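# Bring each red ball to a different gripper's grasp point

## Task

Finish with the two red balls each resting very near the grasp point of its own gripper (one ball per gripper), with neither gripper holding or carrying anything, both stands still standing, and nothing counted as done if it stays in place only because the robot is propping it up.

## Robot and tools

Robot: two arms, left_arm and right_arm, each ending in a two-finger gripper. The fingers extend along the gripper's +z axis and separate along its y axis. The grasp point (end_effector_position) sits between the finger pads, just under 1 cm behind the fingertips.

Frame: all poses use one scene frame. The origin is on the table surface midway between the arms, +x reaches out over the table, +z is up, and left_arm is on the +y side. The arm names do not tell you which side of a camera image something is on. Reported hand positions can be slightly wrong, more so at long reach.

Row layout (used by execute_actions and move): a single flat list of 16 numbers covering both arms, always all 16 even if only one arm should move. First left_arm: x, y, z (metres), qw, qx, qy, qz (orientation quaternion, w first), opening; then the same eight for right_arm. x, y, z and the quaternion are an absolute target pose for that gripper's grasp point in the scene frame, not an offset. Opening runs from -1 (closed) to +1 (fully open, 0.087 m). A target more than 0.6 m away from the arm's last reported position, measured along any axis of that gripper as oriented in the last result, makes the call be refused and nothing is sent. To keep an arm still, resend exactly the pose from the last result taken before it was meant to stay, plus the opening it should keep. To hold an orientation steady, repeat the same quaternion you commanded rather than copying the reported one, which may drift.

execute_actions: argument actions is a list holding zero or one item. Empty list: nothing is sent, the current state comes back. Action: {"rows": [...], "steps": n} with 1 to 15 rows of 16 numbers and steps up to 15 (default 15); each row is applied for one control step of 1/30 s, and the final row repeats if rows run out. Wait: {"steps": n} with n up to 300, counted from the previous result, so your reply time is included. Optional pictures (true/false) controls camera images; they come by default.

move: target is one 16-number row as above; speed is top path speed in m/s, 0.002 to 0.5 (default 0.25), with rotation capped at twice that in rad/s. Each gripper follows a straight line toward its pose, both finishing together, over 0.5 to 10 s; longer paths are cut at 10 s before arrival. Rotation takes the shorter way. The opening is sent when the move begins. Paths do not avoid obstacles or the other arm, grippers lag, can wander, and may exceed the speed near full arm extension. The result adds a move: line giving the ending (done, off_target, moving, held, fault) and any limits (paced = pose clipped; held = some steps blocked, after which the arm may lurch quickly), plus each gripper's distance from its target. If only one arm is named, the other finished fine.

wait: seconds from 0 to 10; sends nothing new and returns a state result.

zoom_image: camera is cam_left_wrist or cam_right_wrist (both 504x504); region is [x0, y0, x1, y1] in image pixels from the top-left corner, at most 504 by 504.

finished_scene: scene is the number of the scene being closed.

Control behaviour: each step the commanded pose is limited to 70 mm and 16 degrees from the measured pose; inverse kinematics favour position over orientation. Friction can leave a gripper up to about 31 mm short, and very small commands may not move it. After an action ends, an arm only continues to its last clipped pose, so check the result and send the remainder. Joint limits (rad): waist -2.618 to 3.054, shoulder 0 to 3.142, elbow 0 to 3.142, wrist pitch -1.571 to 1.571, wrist yaw -1.571 to 1.571, wrist roll -2.094 to 2.094; elbows never fully straighten.

Result lines: the state line gives each arm's position and quaternion. grip_measured is finger opening on the command scale (the last Joint positions number is the opening in metres); each gripper's reading has its own fixed error up to about 1 mm. To grip, command about 0.02 below grip_measured; closer to it grips more gently. Finger force is around 20 N per pad, and fast closing can squeeze harder. "pose unreachable" means a clearance check altered or blocked what went to that arm; HELD marks steps where a row was not sent. A Hand target line shows what the controller is currently driving toward. Joint torques have offsets, scale and noise, so treat them loosely. FAULT lines report stops; MOTOR HOT warns from 75 °C, at 90 °C the arm halts for 10 s, at 100 °C it loses hold and drops.

Simulated time keeps running while you think and write. Occasional tugs or nudges may disturb held parts or loose objects.

Avoid: knocking anything off the table, tipping the stands, dropping or slamming objects, fast or deep pushes into contact, letting the arms collide or press on each other, and long heavy holding that overheats motors. At the end both grippers must be released, with the balls resting by themselves near the grasp points.

Each tool is called as a command line: name --argument value for each argument, lists and objects as JSON in quotes; but a table of rows of numbers goes row by row, as --pt "numbers of a row", without its own name.

## Session

I'll start by looking at the current state.

execute_actions --actions '[]'

Scene clock: 0.00 s of 3740.00 s.
left_arm: end_effector_position=(+0.2636, -0.0067, +0.3188) grip_measured=+0.980 end_effector_quat_wxyz=(+0.475, +0.874, +0.102, +0.017) | right_arm: end_effector_position=(+0.2884, -0.3152, +0.2147) grip_measured=+1.000 end_effector_quat_wxyz=(+0.334, -0.339, +0.771, -0.423)
Joint positions: left_arm=[-0.795  1.33   1.469 -0.802  0.469  1.829  0.087] | right_arm=[ 0.787  1.165  0.945 -0.809  1.06  -0.349  0.087]
Joint velocities: left_arm=[-0.012 -0.012 -0.027 -0.007 -0.037 -0.11  -0.001] | right_arm=[ 0.007 -0.017  0.002  0.007 -0.11   0.037  0.   ]
Joint torques (N m, as the arm reports them, + toward a larger angle): no reading
Motor temperatures (°C, as the motors report them): left_arm=[20 21 22 21 20 20] | right_arm=[22 21 22 18 20 20]
Hand target (left_arm): +0.264, -0.007, +0.319; +0.475, +0.874, +0.102, +0.017
Hand target (right_arm): +0.288, -0.315, +0.215; +0.334, -0.339, +0.771, -0.423

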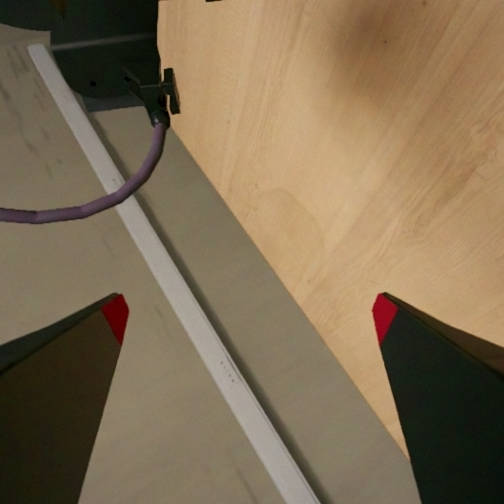

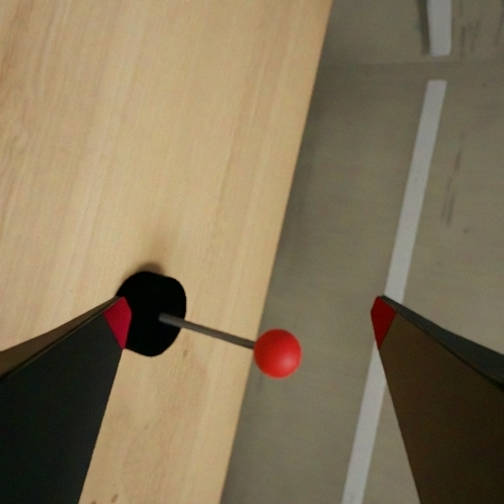

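move --target '[0.15, 0.22, 0.42, 0.383, 0, 0.924, 0, 1, 0.15, -0.22, 0.42, 0.383, 0, 0.924, 0, 1]' --speed 0.3

Scene clock: 31.87 s of 3740.00 s.
left_arm: end_effector_position=(+0.1576, +0.2169, +0.4143) grip_measured=+0.980 end_effector_quat_wxyz=(+0.447, +0.064, +0.865, -0.221) | right_arm: end_effector_position=(+0.1529, -0.2128, +0.4179) grip_measured=+1.000 end_effector_quat_wxyz=(+0.455, -0.093, +0.857, +0.223)
Joint positions: left_arm=[-0.835  1.009  2.003 -1.549 -0.305 -0.569  0.087] | right_arm=[ 1.227  1.104  2.024 -1.541  0.579  0.722  0.087]
Joint velocities: left_arm=[ 0.051  0.007 -0.007  0.007  0.154 -0.007 -0.001] | right_arm=[ 0.002 -0.017 -0.017  0.051  0.022 -0.037  0.   ]
Joint torques (N m, as the arm reports them, + toward a larger angle): left_arm=[ 1.12  2.1   4.42  1.99 -0.03 -0.03] | right_arm=[-0.91 -0.39  5.22  1.55  0.17  0.02]
Motor temperatures (°C, as the motors report them): left_arm=[20 22 25 25 20 21] | right_arm=[22 21 25 20 20 20]
Hand target (left_arm): +0.154, +0.221, +0.419; +0.451, +0.062, +0.861, -0.228
Hand target (right_arm): +0.150, -0.219, +0.422; +0.453, -0.085, +0.856, +0.235
Off the commanded pose (left_arm): 0.010 m, 28 deg; orientation clipped at the last step of the last action.
Off the commanded pose (right_arm): 0.008 m, 30 deg; orientation clipped at the last step of the last action.
joint sent to its limit (left arm) — the command would take joint 4 (wrist pitch) past its lower limit, so that joint was sent only as far as its limit.
joint sent to its limit (right arm) — the command would take joint 4 (wrist pitch) past its lower limit, so that joint was sent only as far as its limit.
After step 90, 23.57 s passed at rest.
move: off_target (left_arm, right_arm); limits=paced

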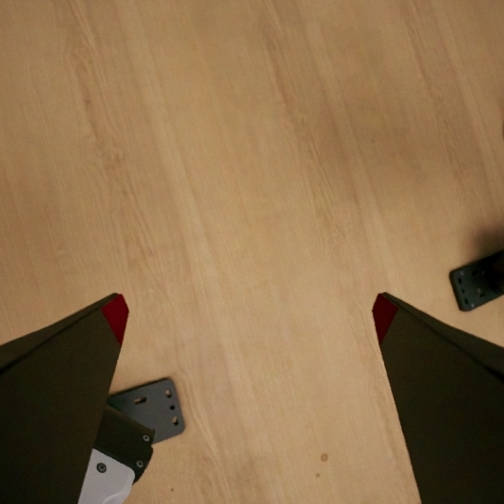

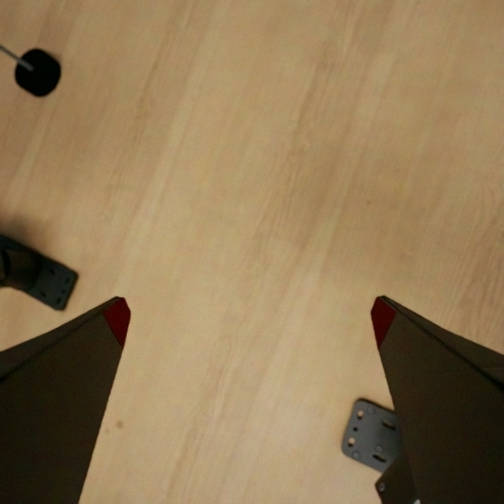

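move --target '[0.22, 0.30, 0.42, 0.707, 0, 0.707, 0, 1, 0.22, -0.30, 0.42, 0.707, 0, 0.707, 0, 1]' --speed 0.3

Scene clock: 47.83 s of 3740.00 s.
left_arm: end_effector_position=(+0.2217, +0.2974, +0.4205) grip_measured=+0.980 end_effector_quat_wxyz=(+0.703, +0.001, +0.711, +0.006) | right_arm: end_effector_position=(+0.2223, -0.2966, +0.4208) grip_measured=+1.000 end_effector_quat_wxyz=(+0.704, +0.000, +0.710, -0.006)
Joint positions: left_arm=[-1.033  0.598  1.299 -0.725 -1.093 -0.012  0.087] | right_arm=[ 1.234  0.692  1.267 -0.599  1.257  0.015  0.087]
Joint velocities: left_arm=[ 0.032 -0.002  0.012  0.022  0.051  0.022 -0.   ] | right_arm=[ 0.017 -0.027  0.007 -0.007  0.022  0.037  0.   ]
Joint torques (N m, as the arm reports them, + toward a larger angle): left_arm=[1.07 2.45 2.65 2.02 0.01 0.  ] | right_arm=[-0.79  0.68  3.86  1.59 -0.01 -0.14]
Motor temperatures (°C, as the motors report them): left_arm=[20 21 25 27 20 21] | right_arm=[22 21 25 21 20 20]
Hand target (left_arm): +0.221, +0.299, +0.419; +0.706, -0.001, +0.708, +0.002
Hand target (right_arm): +0.222, -0.299, +0.419; +0.706, -0.000, +0.708, -0.004
Off the commanded pose (left_arm): 0.003 m, 1 deg.
Off the commanded pose (right_arm): 0.004 m, 1 deg.
After step 90, 10.33 s passed at rest.
move: done

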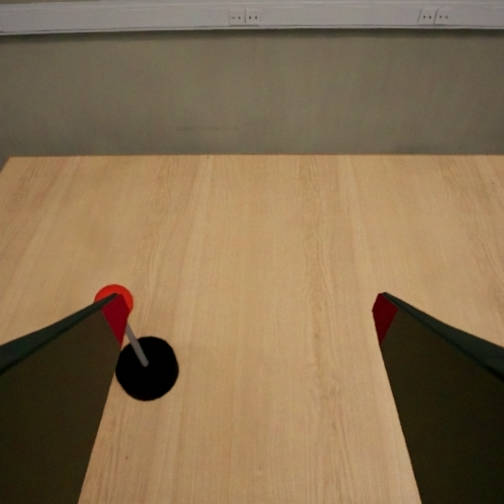

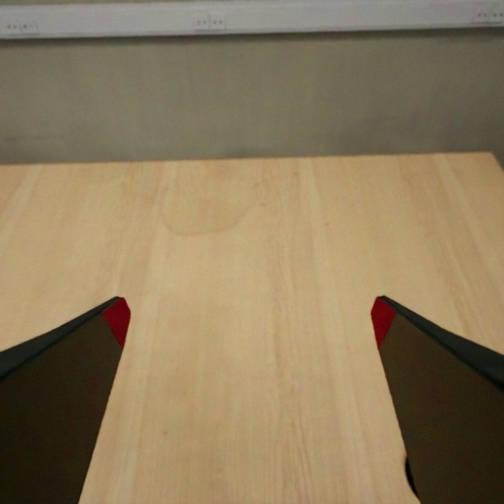

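move --target '[0.308, 0.418, 0.265, 0.3794, -0.1206, 0.916, 0.0499, 1, 0.185, -0.4705, 0.235, 0.3596, 0.316, 0.8682, -0.1309, 1]' --speed 0.3

Scene clock: 170.13 s of 3740.00 s.
left_arm: end_effector_position=(+0.3081, +0.4118, +0.2589) grip_measured=+0.980 end_effector_quat_wxyz=(+0.377, -0.116, +0.918, +0.043) | right_arm: end_effector_position=(+0.1867, -0.4733, +0.2402) grip_measured=+1.000 end_effector_quat_wxyz=(+0.365, +0.317, +0.866, -0.130)
Joint positions: left_arm=[ 0.434  1.168  1.377 -1.005  0.099  0.089  0.087] | right_arm=[-0.6    0.817  1.159 -1.12   0.077  0.084  0.087]
Joint velocities: left_arm=[ 0.002 -0.017 -0.002  0.066  0.051  0.022 -0.001] | right_arm=[-0.012 -0.002 -0.007  0.066 -0.037  0.007  0.   ]
Joint torques (N m, as the arm reports them, + toward a larger angle): left_arm=[ 1.22 -2.47  7.85  1.73  0.03  0.02] | right_arm=[-0.8   1.13  5.47  1.77  0.02 -0.1 ]
Motor temperatures (°C, as the motors report them): left_arm=[20 21 24 33 20 21] | right_arm=[22 21 25 25 20 20]
Hand target (left_arm): +0.308, +0.417, +0.266; +0.381, -0.118, +0.916, +0.051
Hand target (right_arm): +0.189, -0.474, +0.235; +0.358, +0.315, +0.870, -0.126
Off the commanded pose (left_arm): 0.009 m, 1 deg.
Off the commanded pose (right_arm): 0.006 m, 1 deg.
After step 90, 117.00 s passed at rest.
move: done

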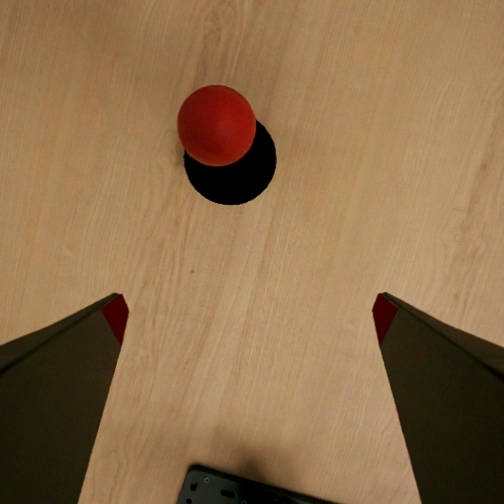

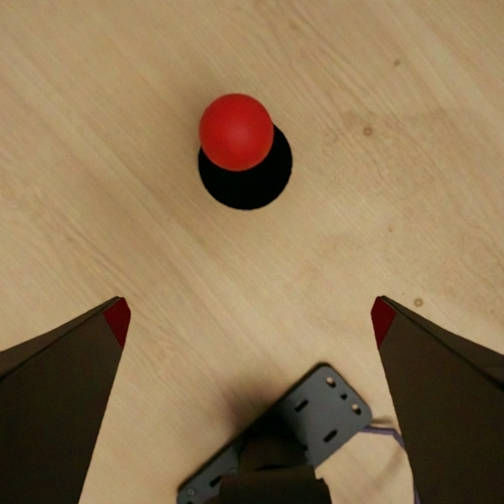

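zoom_image --camera "cam_left_wrist" --region '[150, 60, 310, 220]'

zoom_image --camera "cam_right_wrist" --region '[170, 70, 330, 230]'

Region (150, 60, 310, 220) of cam_left_wrist's 504x504 image, scaled by 3.150, with more detail than that image has.

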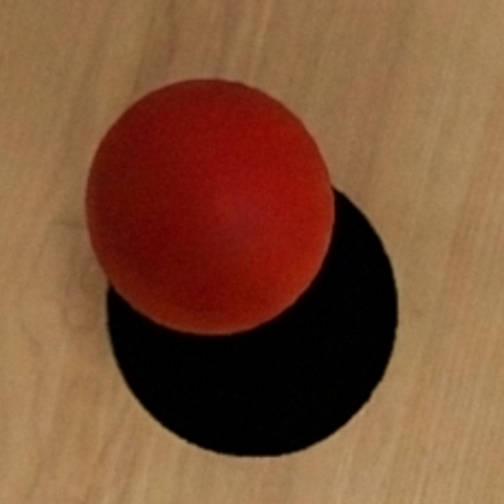

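Region (170, 70, 330, 230) of cam_right_wrist's 504x504 image, scaled by 3.150, with more detail than that image has.

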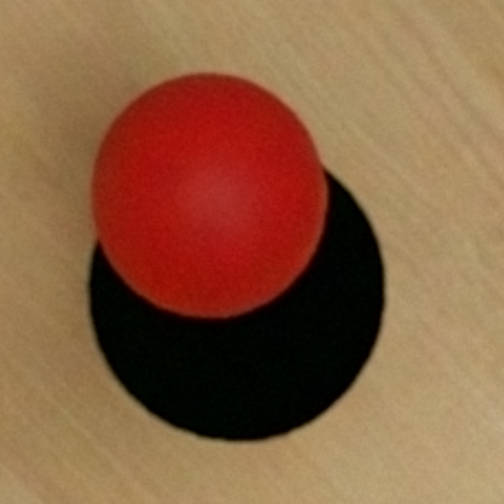

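zoom_image --camera "cam_right_wrist" --region '[60, 270, 440, 504]'

Region (60, 270, 440, 504) of cam_right_wrist's 504x504 image, scaled by 1.326, with more detail than that image has; it fills the top 310 rows of this view, and the rest is white.

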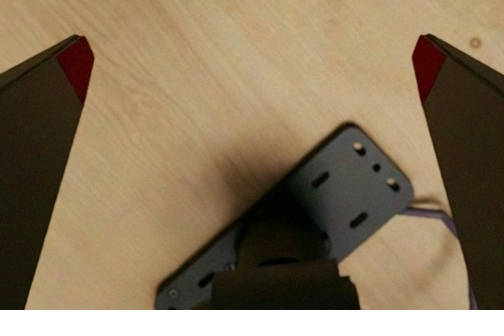

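move --target '[0.380, 0.447, 0.183, 0.3794, -0.1206, 0.916, 0.0499, 1, 0.253, -0.516, 0.157, 0.3596, 0.316, 0.8682, -0.1309, 1]' --speed 0.12

Scene clock: 239.80 s of 3740.00 s.
left_arm: end_effector_position=(+0.3792, +0.4407, +0.1912) grip_measured=+0.980 end_effector_quat_wxyz=(+0.384, -0.116, +0.915, +0.046) | right_arm: end_effector_position=(+0.2510, -0.5142, +0.1642) grip_measured=+1.000 end_effector_quat_wxyz=(+0.368, +0.314, +0.866, -0.131)
Joint positions: left_arm=[ 0.434  1.367  1.222 -0.637  0.097  0.089  0.087] | right_arm=[-0.594  0.989  0.883 -0.666  0.079  0.082  0.087]
Joint velocities: left_arm=[-0.007 -0.007 -0.007 -0.051 -0.022 -0.066 -0.   ] | right_arm=[ 0.002  0.017  0.017  0.051 -0.051 -0.007  0.   ]
Joint torques (N m, as the arm reports them, + toward a larger angle): left_arm=[ 1.09 -5.03  5.41  2.07 -0.03 -0.02] | right_arm=[ 0.39 -1.1   6.39  1.79  0.27  0.03]
Motor temperatures (°C, as the motors report them): left_arm=[20 21 32 33 20 21] | right_arm=[22 21 27 27 20 20]
Hand target (left_arm): +0.379, +0.446, +0.183; +0.379, -0.121, +0.916, +0.050
Hand target (right_arm): +0.252, -0.514, +0.156; +0.359, +0.316, +0.868, -0.131
Off the commanded pose (left_arm): 0.010 m, 1 deg.
Off the commanded pose (right_arm): 0.008 m, 1 deg.
After step 90, 65.10 s passed at rest.
move: done

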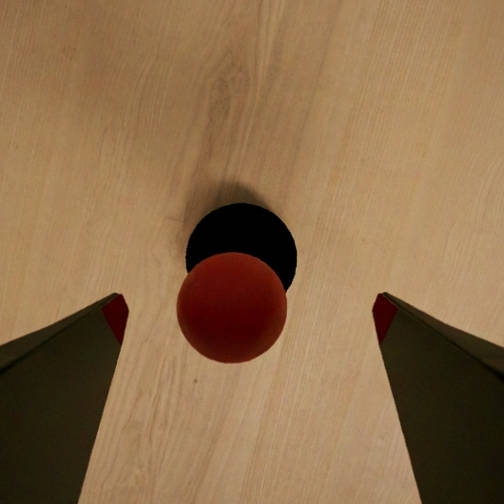

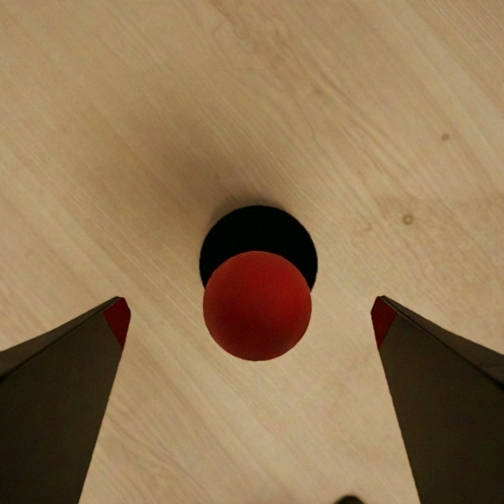

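zoom_image --camera "cam_left_wrist" --region '[100, 190, 400, 390]'

zoom_image --camera "cam_right_wrist" --region '[100, 190, 400, 390]'

Region (100, 190, 400, 390) of cam_left_wrist's 504x504 image, scaled by 1.680, with more detail than that image has.

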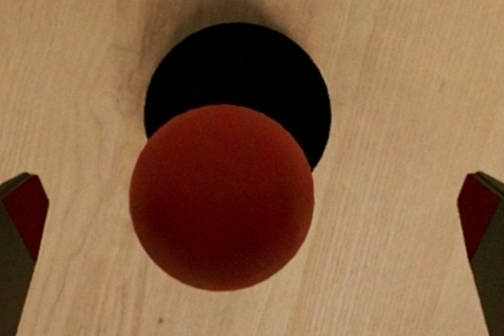

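Region (100, 190, 400, 390) of cam_right_wrist's 504x504 image, scaled by 1.680, with more detail than that image has.

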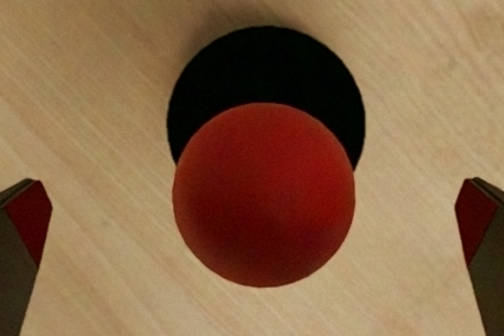

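move --target '[0.382, 0.454, 0.171, 0.3794, -0.1206, 0.916, 0.0499, 1, 0.255, -0.520, 0.146, 0.3596, 0.316, 0.8682, -0.1309, 1]' --speed 0.05

Scene clock: 273.17 s of 3740.00 s.
left_arm: end_effector_position=(+0.3812, +0.4506, +0.1814) grip_measured=+0.980 end_effector_quat_wxyz=(+0.385, -0.120, +0.913, +0.052) | right_arm: end_effector_position=(+0.2561, -0.5176, +0.1554) grip_measured=+1.000 end_effector_quat_wxyz=(+0.370, +0.313, +0.865, -0.131)
Joint positions: left_arm=[ 0.456  1.38   1.191 -0.588  0.099  0.1    0.087] | right_arm=[-0.594  1.005  0.852 -0.613  0.079  0.082  0.087]
Joint velocities: left_arm=[ 0.017 -0.002 -0.027  0.037 -0.081 -0.022 -0.001] | right_arm=[-0.002 -0.002 -0.017  0.11   0.037  0.022  0.   ]
Joint torques (N m, as the arm reports them, + toward a larger angle): left_arm=[ 1.05 -5.05  5.22  2.12  0.12 -0.01] | right_arm=[-0.84 -1.17  6.27  1.75  0.11 -0.09]
Motor temperatures (°C, as the motors report them): left_arm=[20 22 30 35 20 21] | right_arm=[22 21 28 27 20 20]
Hand target (left_arm): +0.382, +0.454, +0.171; +0.379, -0.121, +0.916, +0.050
Hand target (right_arm): +0.255, -0.520, +0.146; +0.360, +0.316, +0.868, -0.131
Off the commanded pose (left_arm): 0.011 m, 1 deg.
Off the commanded pose (right_arm): 0.010 m, 1 deg.
After step 90, 29.47 s passed at rest.
move: off_target (left_arm)

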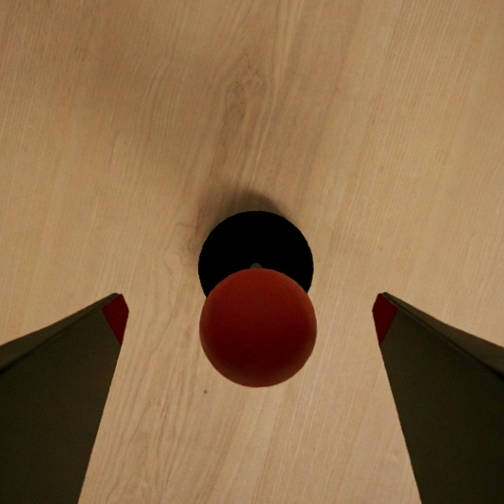

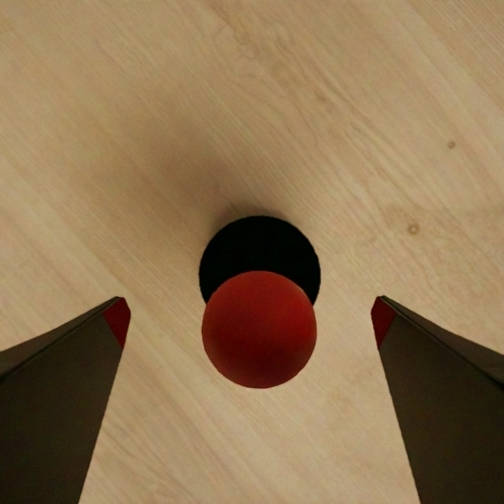

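finished_scene --scene 1

The scene is finished: the task was done.


## Next scene

The same job, from a new start.

execute_actions --actions '[]'

Scene clock: 0.00 s of 3740.00 s.
left_arm: end_effector_position=(+0.0216, -0.0347, +0.3594) grip_measured=+0.980 end_effector_quat_wxyz=(+0.541, +0.606, +0.453, -0.367) | right_arm: end_effector_position=(+0.2301, -0.0615, +0.2863) grip_measured=+1.000 end_effector_quat_wxyz=(-0.081, +0.184, +0.864, +0.461)
Joint positions: left_arm=[-1.706  1.02   1.172 -0.301 -0.232  0.298  0.087] | right_arm=[ 0.516  1.426  1.407 -0.884 -0.772  1.23   0.087]
Joint velocities: left_arm=[ 0.002 -0.002 -0.002 -0.007 -0.11  -0.051 -0.   ] | right_arm=[-0.002 -0.007  0.007  0.037 -0.007 -0.037  0.   ]
Joint torques (N m, as the arm reports them, + toward a larger angle): no reading
Motor temperatures (°C, as the motors report them): left_arm=[20 21 26 29 20 21] | right_arm=[22 21 25 23 20 20]
Hand target (left_arm): +0.022, -0.035, +0.359; +0.541, +0.606, +0.453, -0.367
Hand target (right_arm): +0.230, -0.062, +0.286; -0.081, +0.184, +0.864, +0.461

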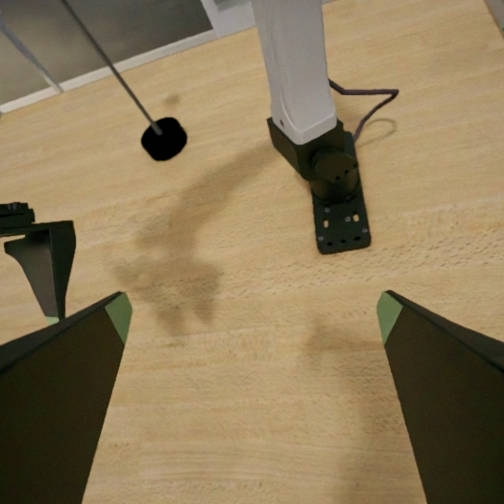

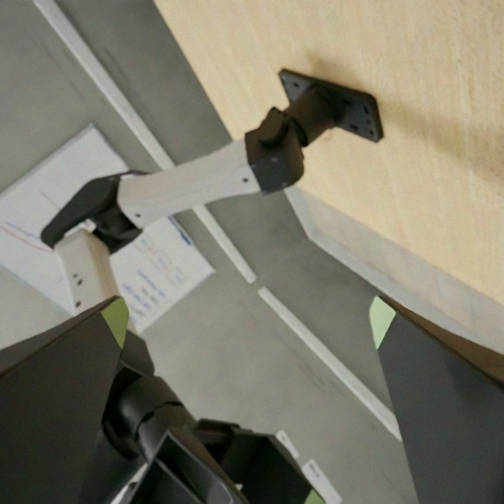

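move --target '[0.12, 0.36, 0.40, 0.8306, -0.0933, 0.5291, 0.1464, 1, 0.186, -0.475, 0.36, 0.8387, 0.1503, 0.4365, -0.2888, 1]' --speed 0.3

Scene clock: 58.63 s of 3740.00 s.
left_arm: end_effector_position=(+0.1357, +0.3617, +0.3941) grip_measured=+0.980 end_effector_quat_wxyz=(+0.809, -0.092, +0.561, +0.150) | right_arm: end_effector_position=(+0.1970, -0.4711, +0.3570) grip_measured=+1.000 end_effector_quat_wxyz=(+0.606, +0.409, +0.582, -0.356)
Joint positions: left_arm=[ 0.303  0.006  0.908 -0.537 -0.091  0.056  0.087] | right_arm=[ 0.404  0.893  1.256 -1.343  1.556  1.061  0.087]
Joint velocities: left_arm=[ 0.017  0.017  0.002 -0.022  0.022  0.007  0.001] | right_arm=[-0.007 -0.002 -0.002 -0.007 -0.007 -0.051  0.   ]
Joint torques (N m, as the arm reports them, + toward a larger angle): left_arm=[ 1.21  5.92  4.8   1.84  0.11 -0.19] | right_arm=[-0.88 -0.39  5.47  1.06  0.63 -0.05]
Motor temperatures (°C, as the motors report them): left_arm=[20 22 30 34 20 21] | right_arm=[22 23 29 24 20 20]
Hand target (left_arm): +0.126, +0.358, +0.400; +0.817, -0.093, +0.549, +0.150
Hand target (right_arm): +0.194, -0.474, +0.358; +0.608, +0.416, +0.575, -0.356
Off the commanded pose (left_arm): 0.017 m, 4 deg.
Off the commanded pose (right_arm): 0.012 m, 44 deg; orientation clipped at the last step of the last action.
joint sent to its limit (left arm) — the command would take joint 2 (shoulder) past its lower limit, so that joint was sent only as far as its limit.
joint sent to its limit (right arm) — the command would take joint 5 (wrist yaw) past its upper limit, so that joint was sent only as far as its limit.
After step 90, 48.53 s passed at rest.
move: off_target (left_arm, right_arm); limits=paced

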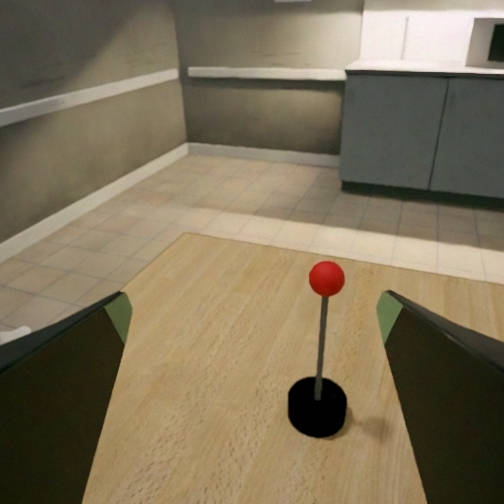

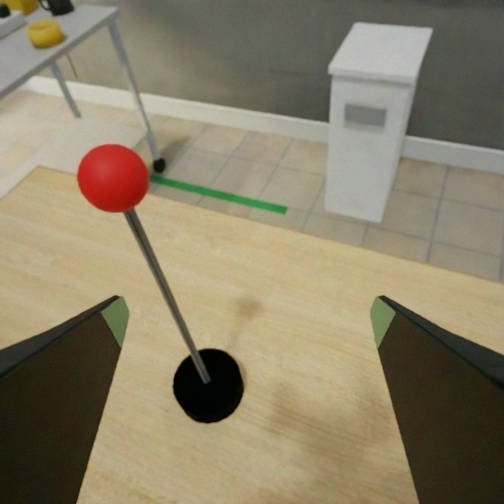

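zoom_image --camera "cam_left_wrist" --region '[230, 240, 430, 440]'

zoom_image --camera "cam_right_wrist" --region '[50, 120, 200, 270]'

zoom_image --camera "cam_right_wrist" --region '[140, 320, 280, 460]'

Region (230, 240, 430, 440) of cam_left_wrist's 504x504 image, scaled by 2.520, with more detail than that image has.

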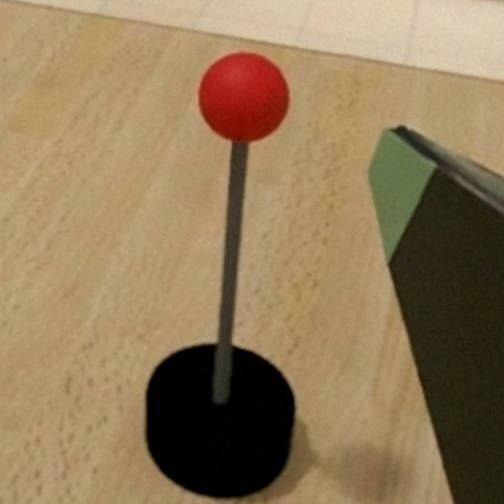

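Region (50, 120, 200, 270) of cam_right_wrist's 504x504 image, scaled by 3.360, with more detail than that image has.

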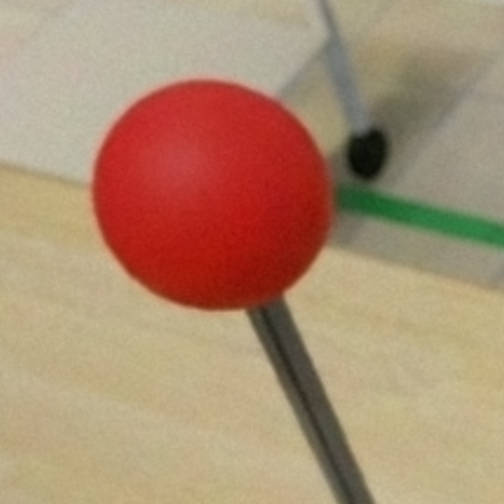

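Region (140, 320, 280, 460) of cam_right_wrist's 504x504 image, scaled by 3.600, with more detail than that image has.

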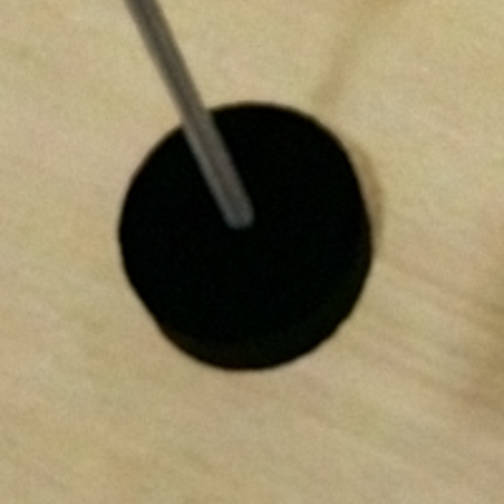

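move --target '[0.36, 0.371, 0.291, 0.3818, -0.0645, 0.9217, 0.0267, 1, 0.241, -0.4884, 0.3509, 0.5837, 0.2253, 0.7607, -0.1729, 1]' --speed 0.3

Scene clock: 126.43 s of 3740.00 s.
left_arm: end_effector_position=(+0.3572, +0.3657, +0.2876) grip_measured=+0.980 end_effector_quat_wxyz=(+0.380, -0.061, +0.923, +0.024) | right_arm: end_effector_position=(+0.2406, -0.4882, +0.3555) grip_measured=+1.000 end_effector_quat_wxyz=(+0.599, +0.223, +0.749, -0.177)
Joint positions: left_arm=[ 0.211  1.339  1.611 -1.061  0.02   0.017  0.087] | right_arm=[-0.537  0.732  1.186 -0.677  0.053  0.015  0.087]
Joint velocities: left_arm=[-0.007 -0.002  0.012 -0.037 -0.11  -0.007 -0.001] | right_arm=[-0.007  0.007 -0.002 -0.007 -0.007  0.022  0.   ]
Joint torques (N m, as the arm reports them, + toward a larger angle): left_arm=[ 1.13 -4.24  7.23  1.79  0.14 -0.05] | right_arm=[-0.82  2.24  7.63  1.84 -0.06 -0.13]
Motor temperatures (°C, as the motors report them): left_arm=[20 23 30 34 20 21] | right_arm=[22 21 29 24 20 20]
Hand target (left_arm): +0.358, +0.368, +0.292; +0.383, -0.062, +0.921, +0.024
Hand target (right_arm): +0.242, -0.489, +0.353; +0.589, +0.220, +0.758, -0.174
Off the commanded pose (left_arm): 0.007 m, 1 deg.
Off the commanded pose (right_arm): 0.005 m, 2 deg.
After step 90, 62.13 s passed at rest.
move: done

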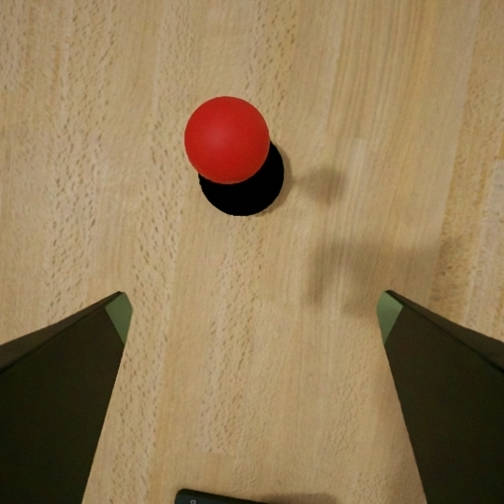

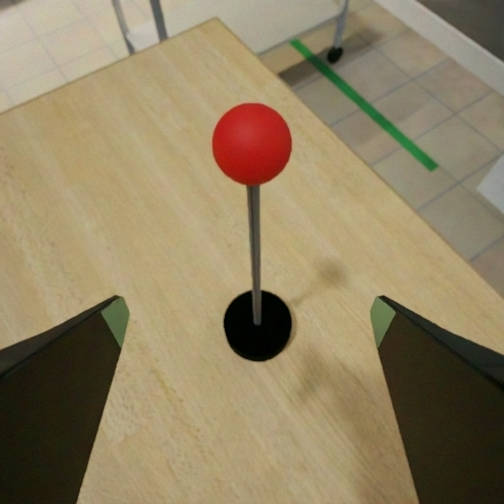

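zoom_image --camera "cam_left_wrist" --region '[160, 70, 310, 220]'

zoom_image --camera "cam_right_wrist" --region '[180, 70, 330, 220]'

zoom_image --camera "cam_left_wrist" --region '[90, 270, 420, 370]'

zoom_image --camera "cam_right_wrist" --region '[90, 270, 420, 370]'

Region (160, 70, 310, 220) of cam_left_wrist's 504x504 image, scaled by 3.360, with more detail than that image has.

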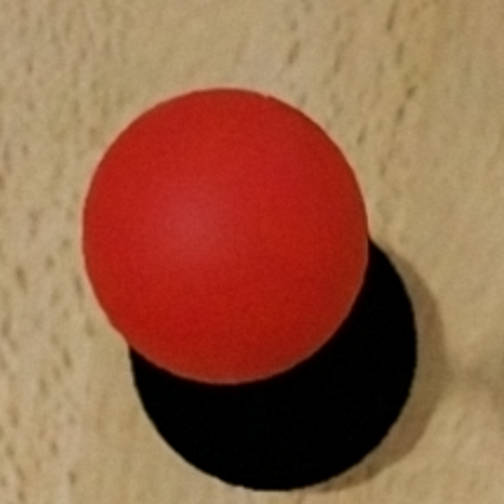

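Region (180, 70, 330, 220) of cam_right_wrist's 504x504 image, scaled by 3.360, with more detail than that image has.

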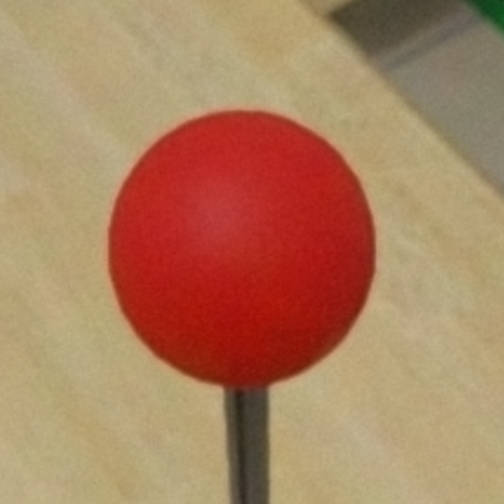

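Region (90, 270, 420, 370) of cam_left_wrist's 504x504 image, scaled by 1.527, with more detail than that image has; it fills the top 153 rows of this view, and the rest is white.

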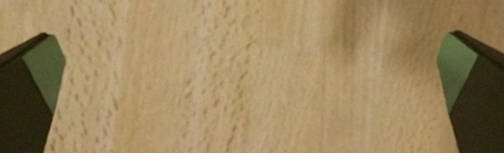

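Region (90, 270, 420, 370) of cam_right_wrist's 504x504 image, scaled by 1.527, with more detail than that image has; it fills the top 153 rows of this view, and the rest is white.

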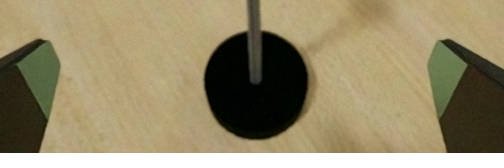

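move --target '[0.426, 0.392, 0.216, 0.3818, -0.0645, 0.9217, 0.0267, 1, 0.325, -0.546, 0.324, 0.5837, 0.2253, 0.7607, -0.1729, 1]' --speed 0.12

Scene clock: 175.30 s of 3740.00 s.
left_arm: end_effector_position=(+0.4234, +0.3878, +0.2234) grip_measured=+0.980 end_effector_quat_wxyz=(+0.384, -0.064, +0.920, +0.028) | right_arm: end_effector_position=(+0.3229, -0.5413, +0.3295) grip_measured=+1.000 end_effector_quat_wxyz=(+0.589, +0.228, +0.756, -0.173)
Joint positions: left_arm=[ 0.244  1.493  1.459 -0.746  0.035  0.037  0.087] | right_arm=[-0.562  1.026  1.159 -0.382  0.03   0.014  0.087]
Joint velocities: left_arm=[-0.002 -0.002  0.002 -0.037  0.022  0.007  0.001] | right_arm=[ 0.007 -0.012  0.002 -0.037  0.051 -0.007  0.   ]
Joint torques (N m, as the arm reports them, + toward a larger angle): left_arm=[ 0.97 -6.41  5.29  2.04  0.1   0.  ] | right_arm=[-0.87 -1.6   6.91  2.07 -0.04 -0.14]
Motor temperatures (°C, as the motors report them): left_arm=[20 23 34 35 20 21] | right_arm=[22 22 31 27 20 20]
Hand target (left_arm): +0.425, +0.391, +0.216; +0.381, -0.065, +0.922, +0.027
Hand target (right_arm): +0.325, -0.544, +0.324; +0.584, +0.225, +0.761, -0.173
Off the commanded pose (left_arm): 0.009 m, 0 deg.
Off the commanded pose (right_arm): 0.008 m, 1 deg.
After step 90, 44.40 s passed at rest.
move: done

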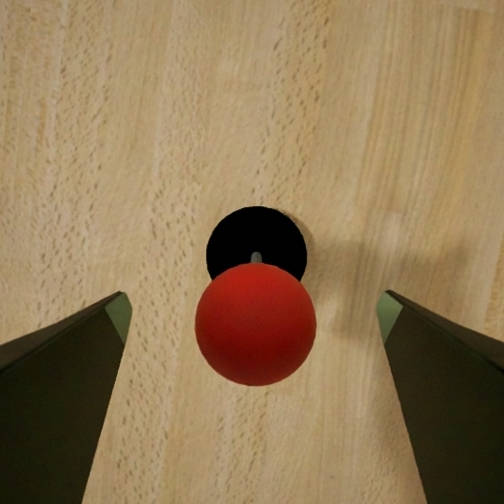

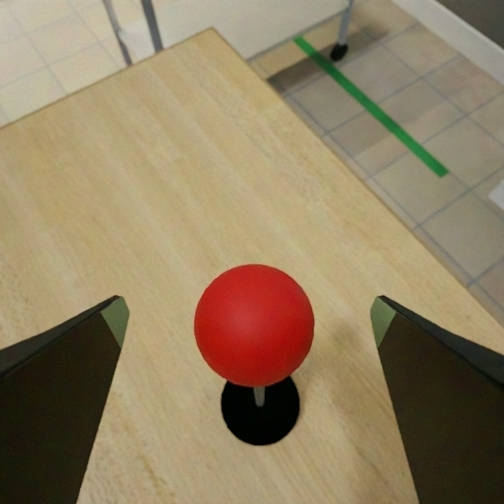

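finished_scene --scene 2

The scene is finished: the task was done.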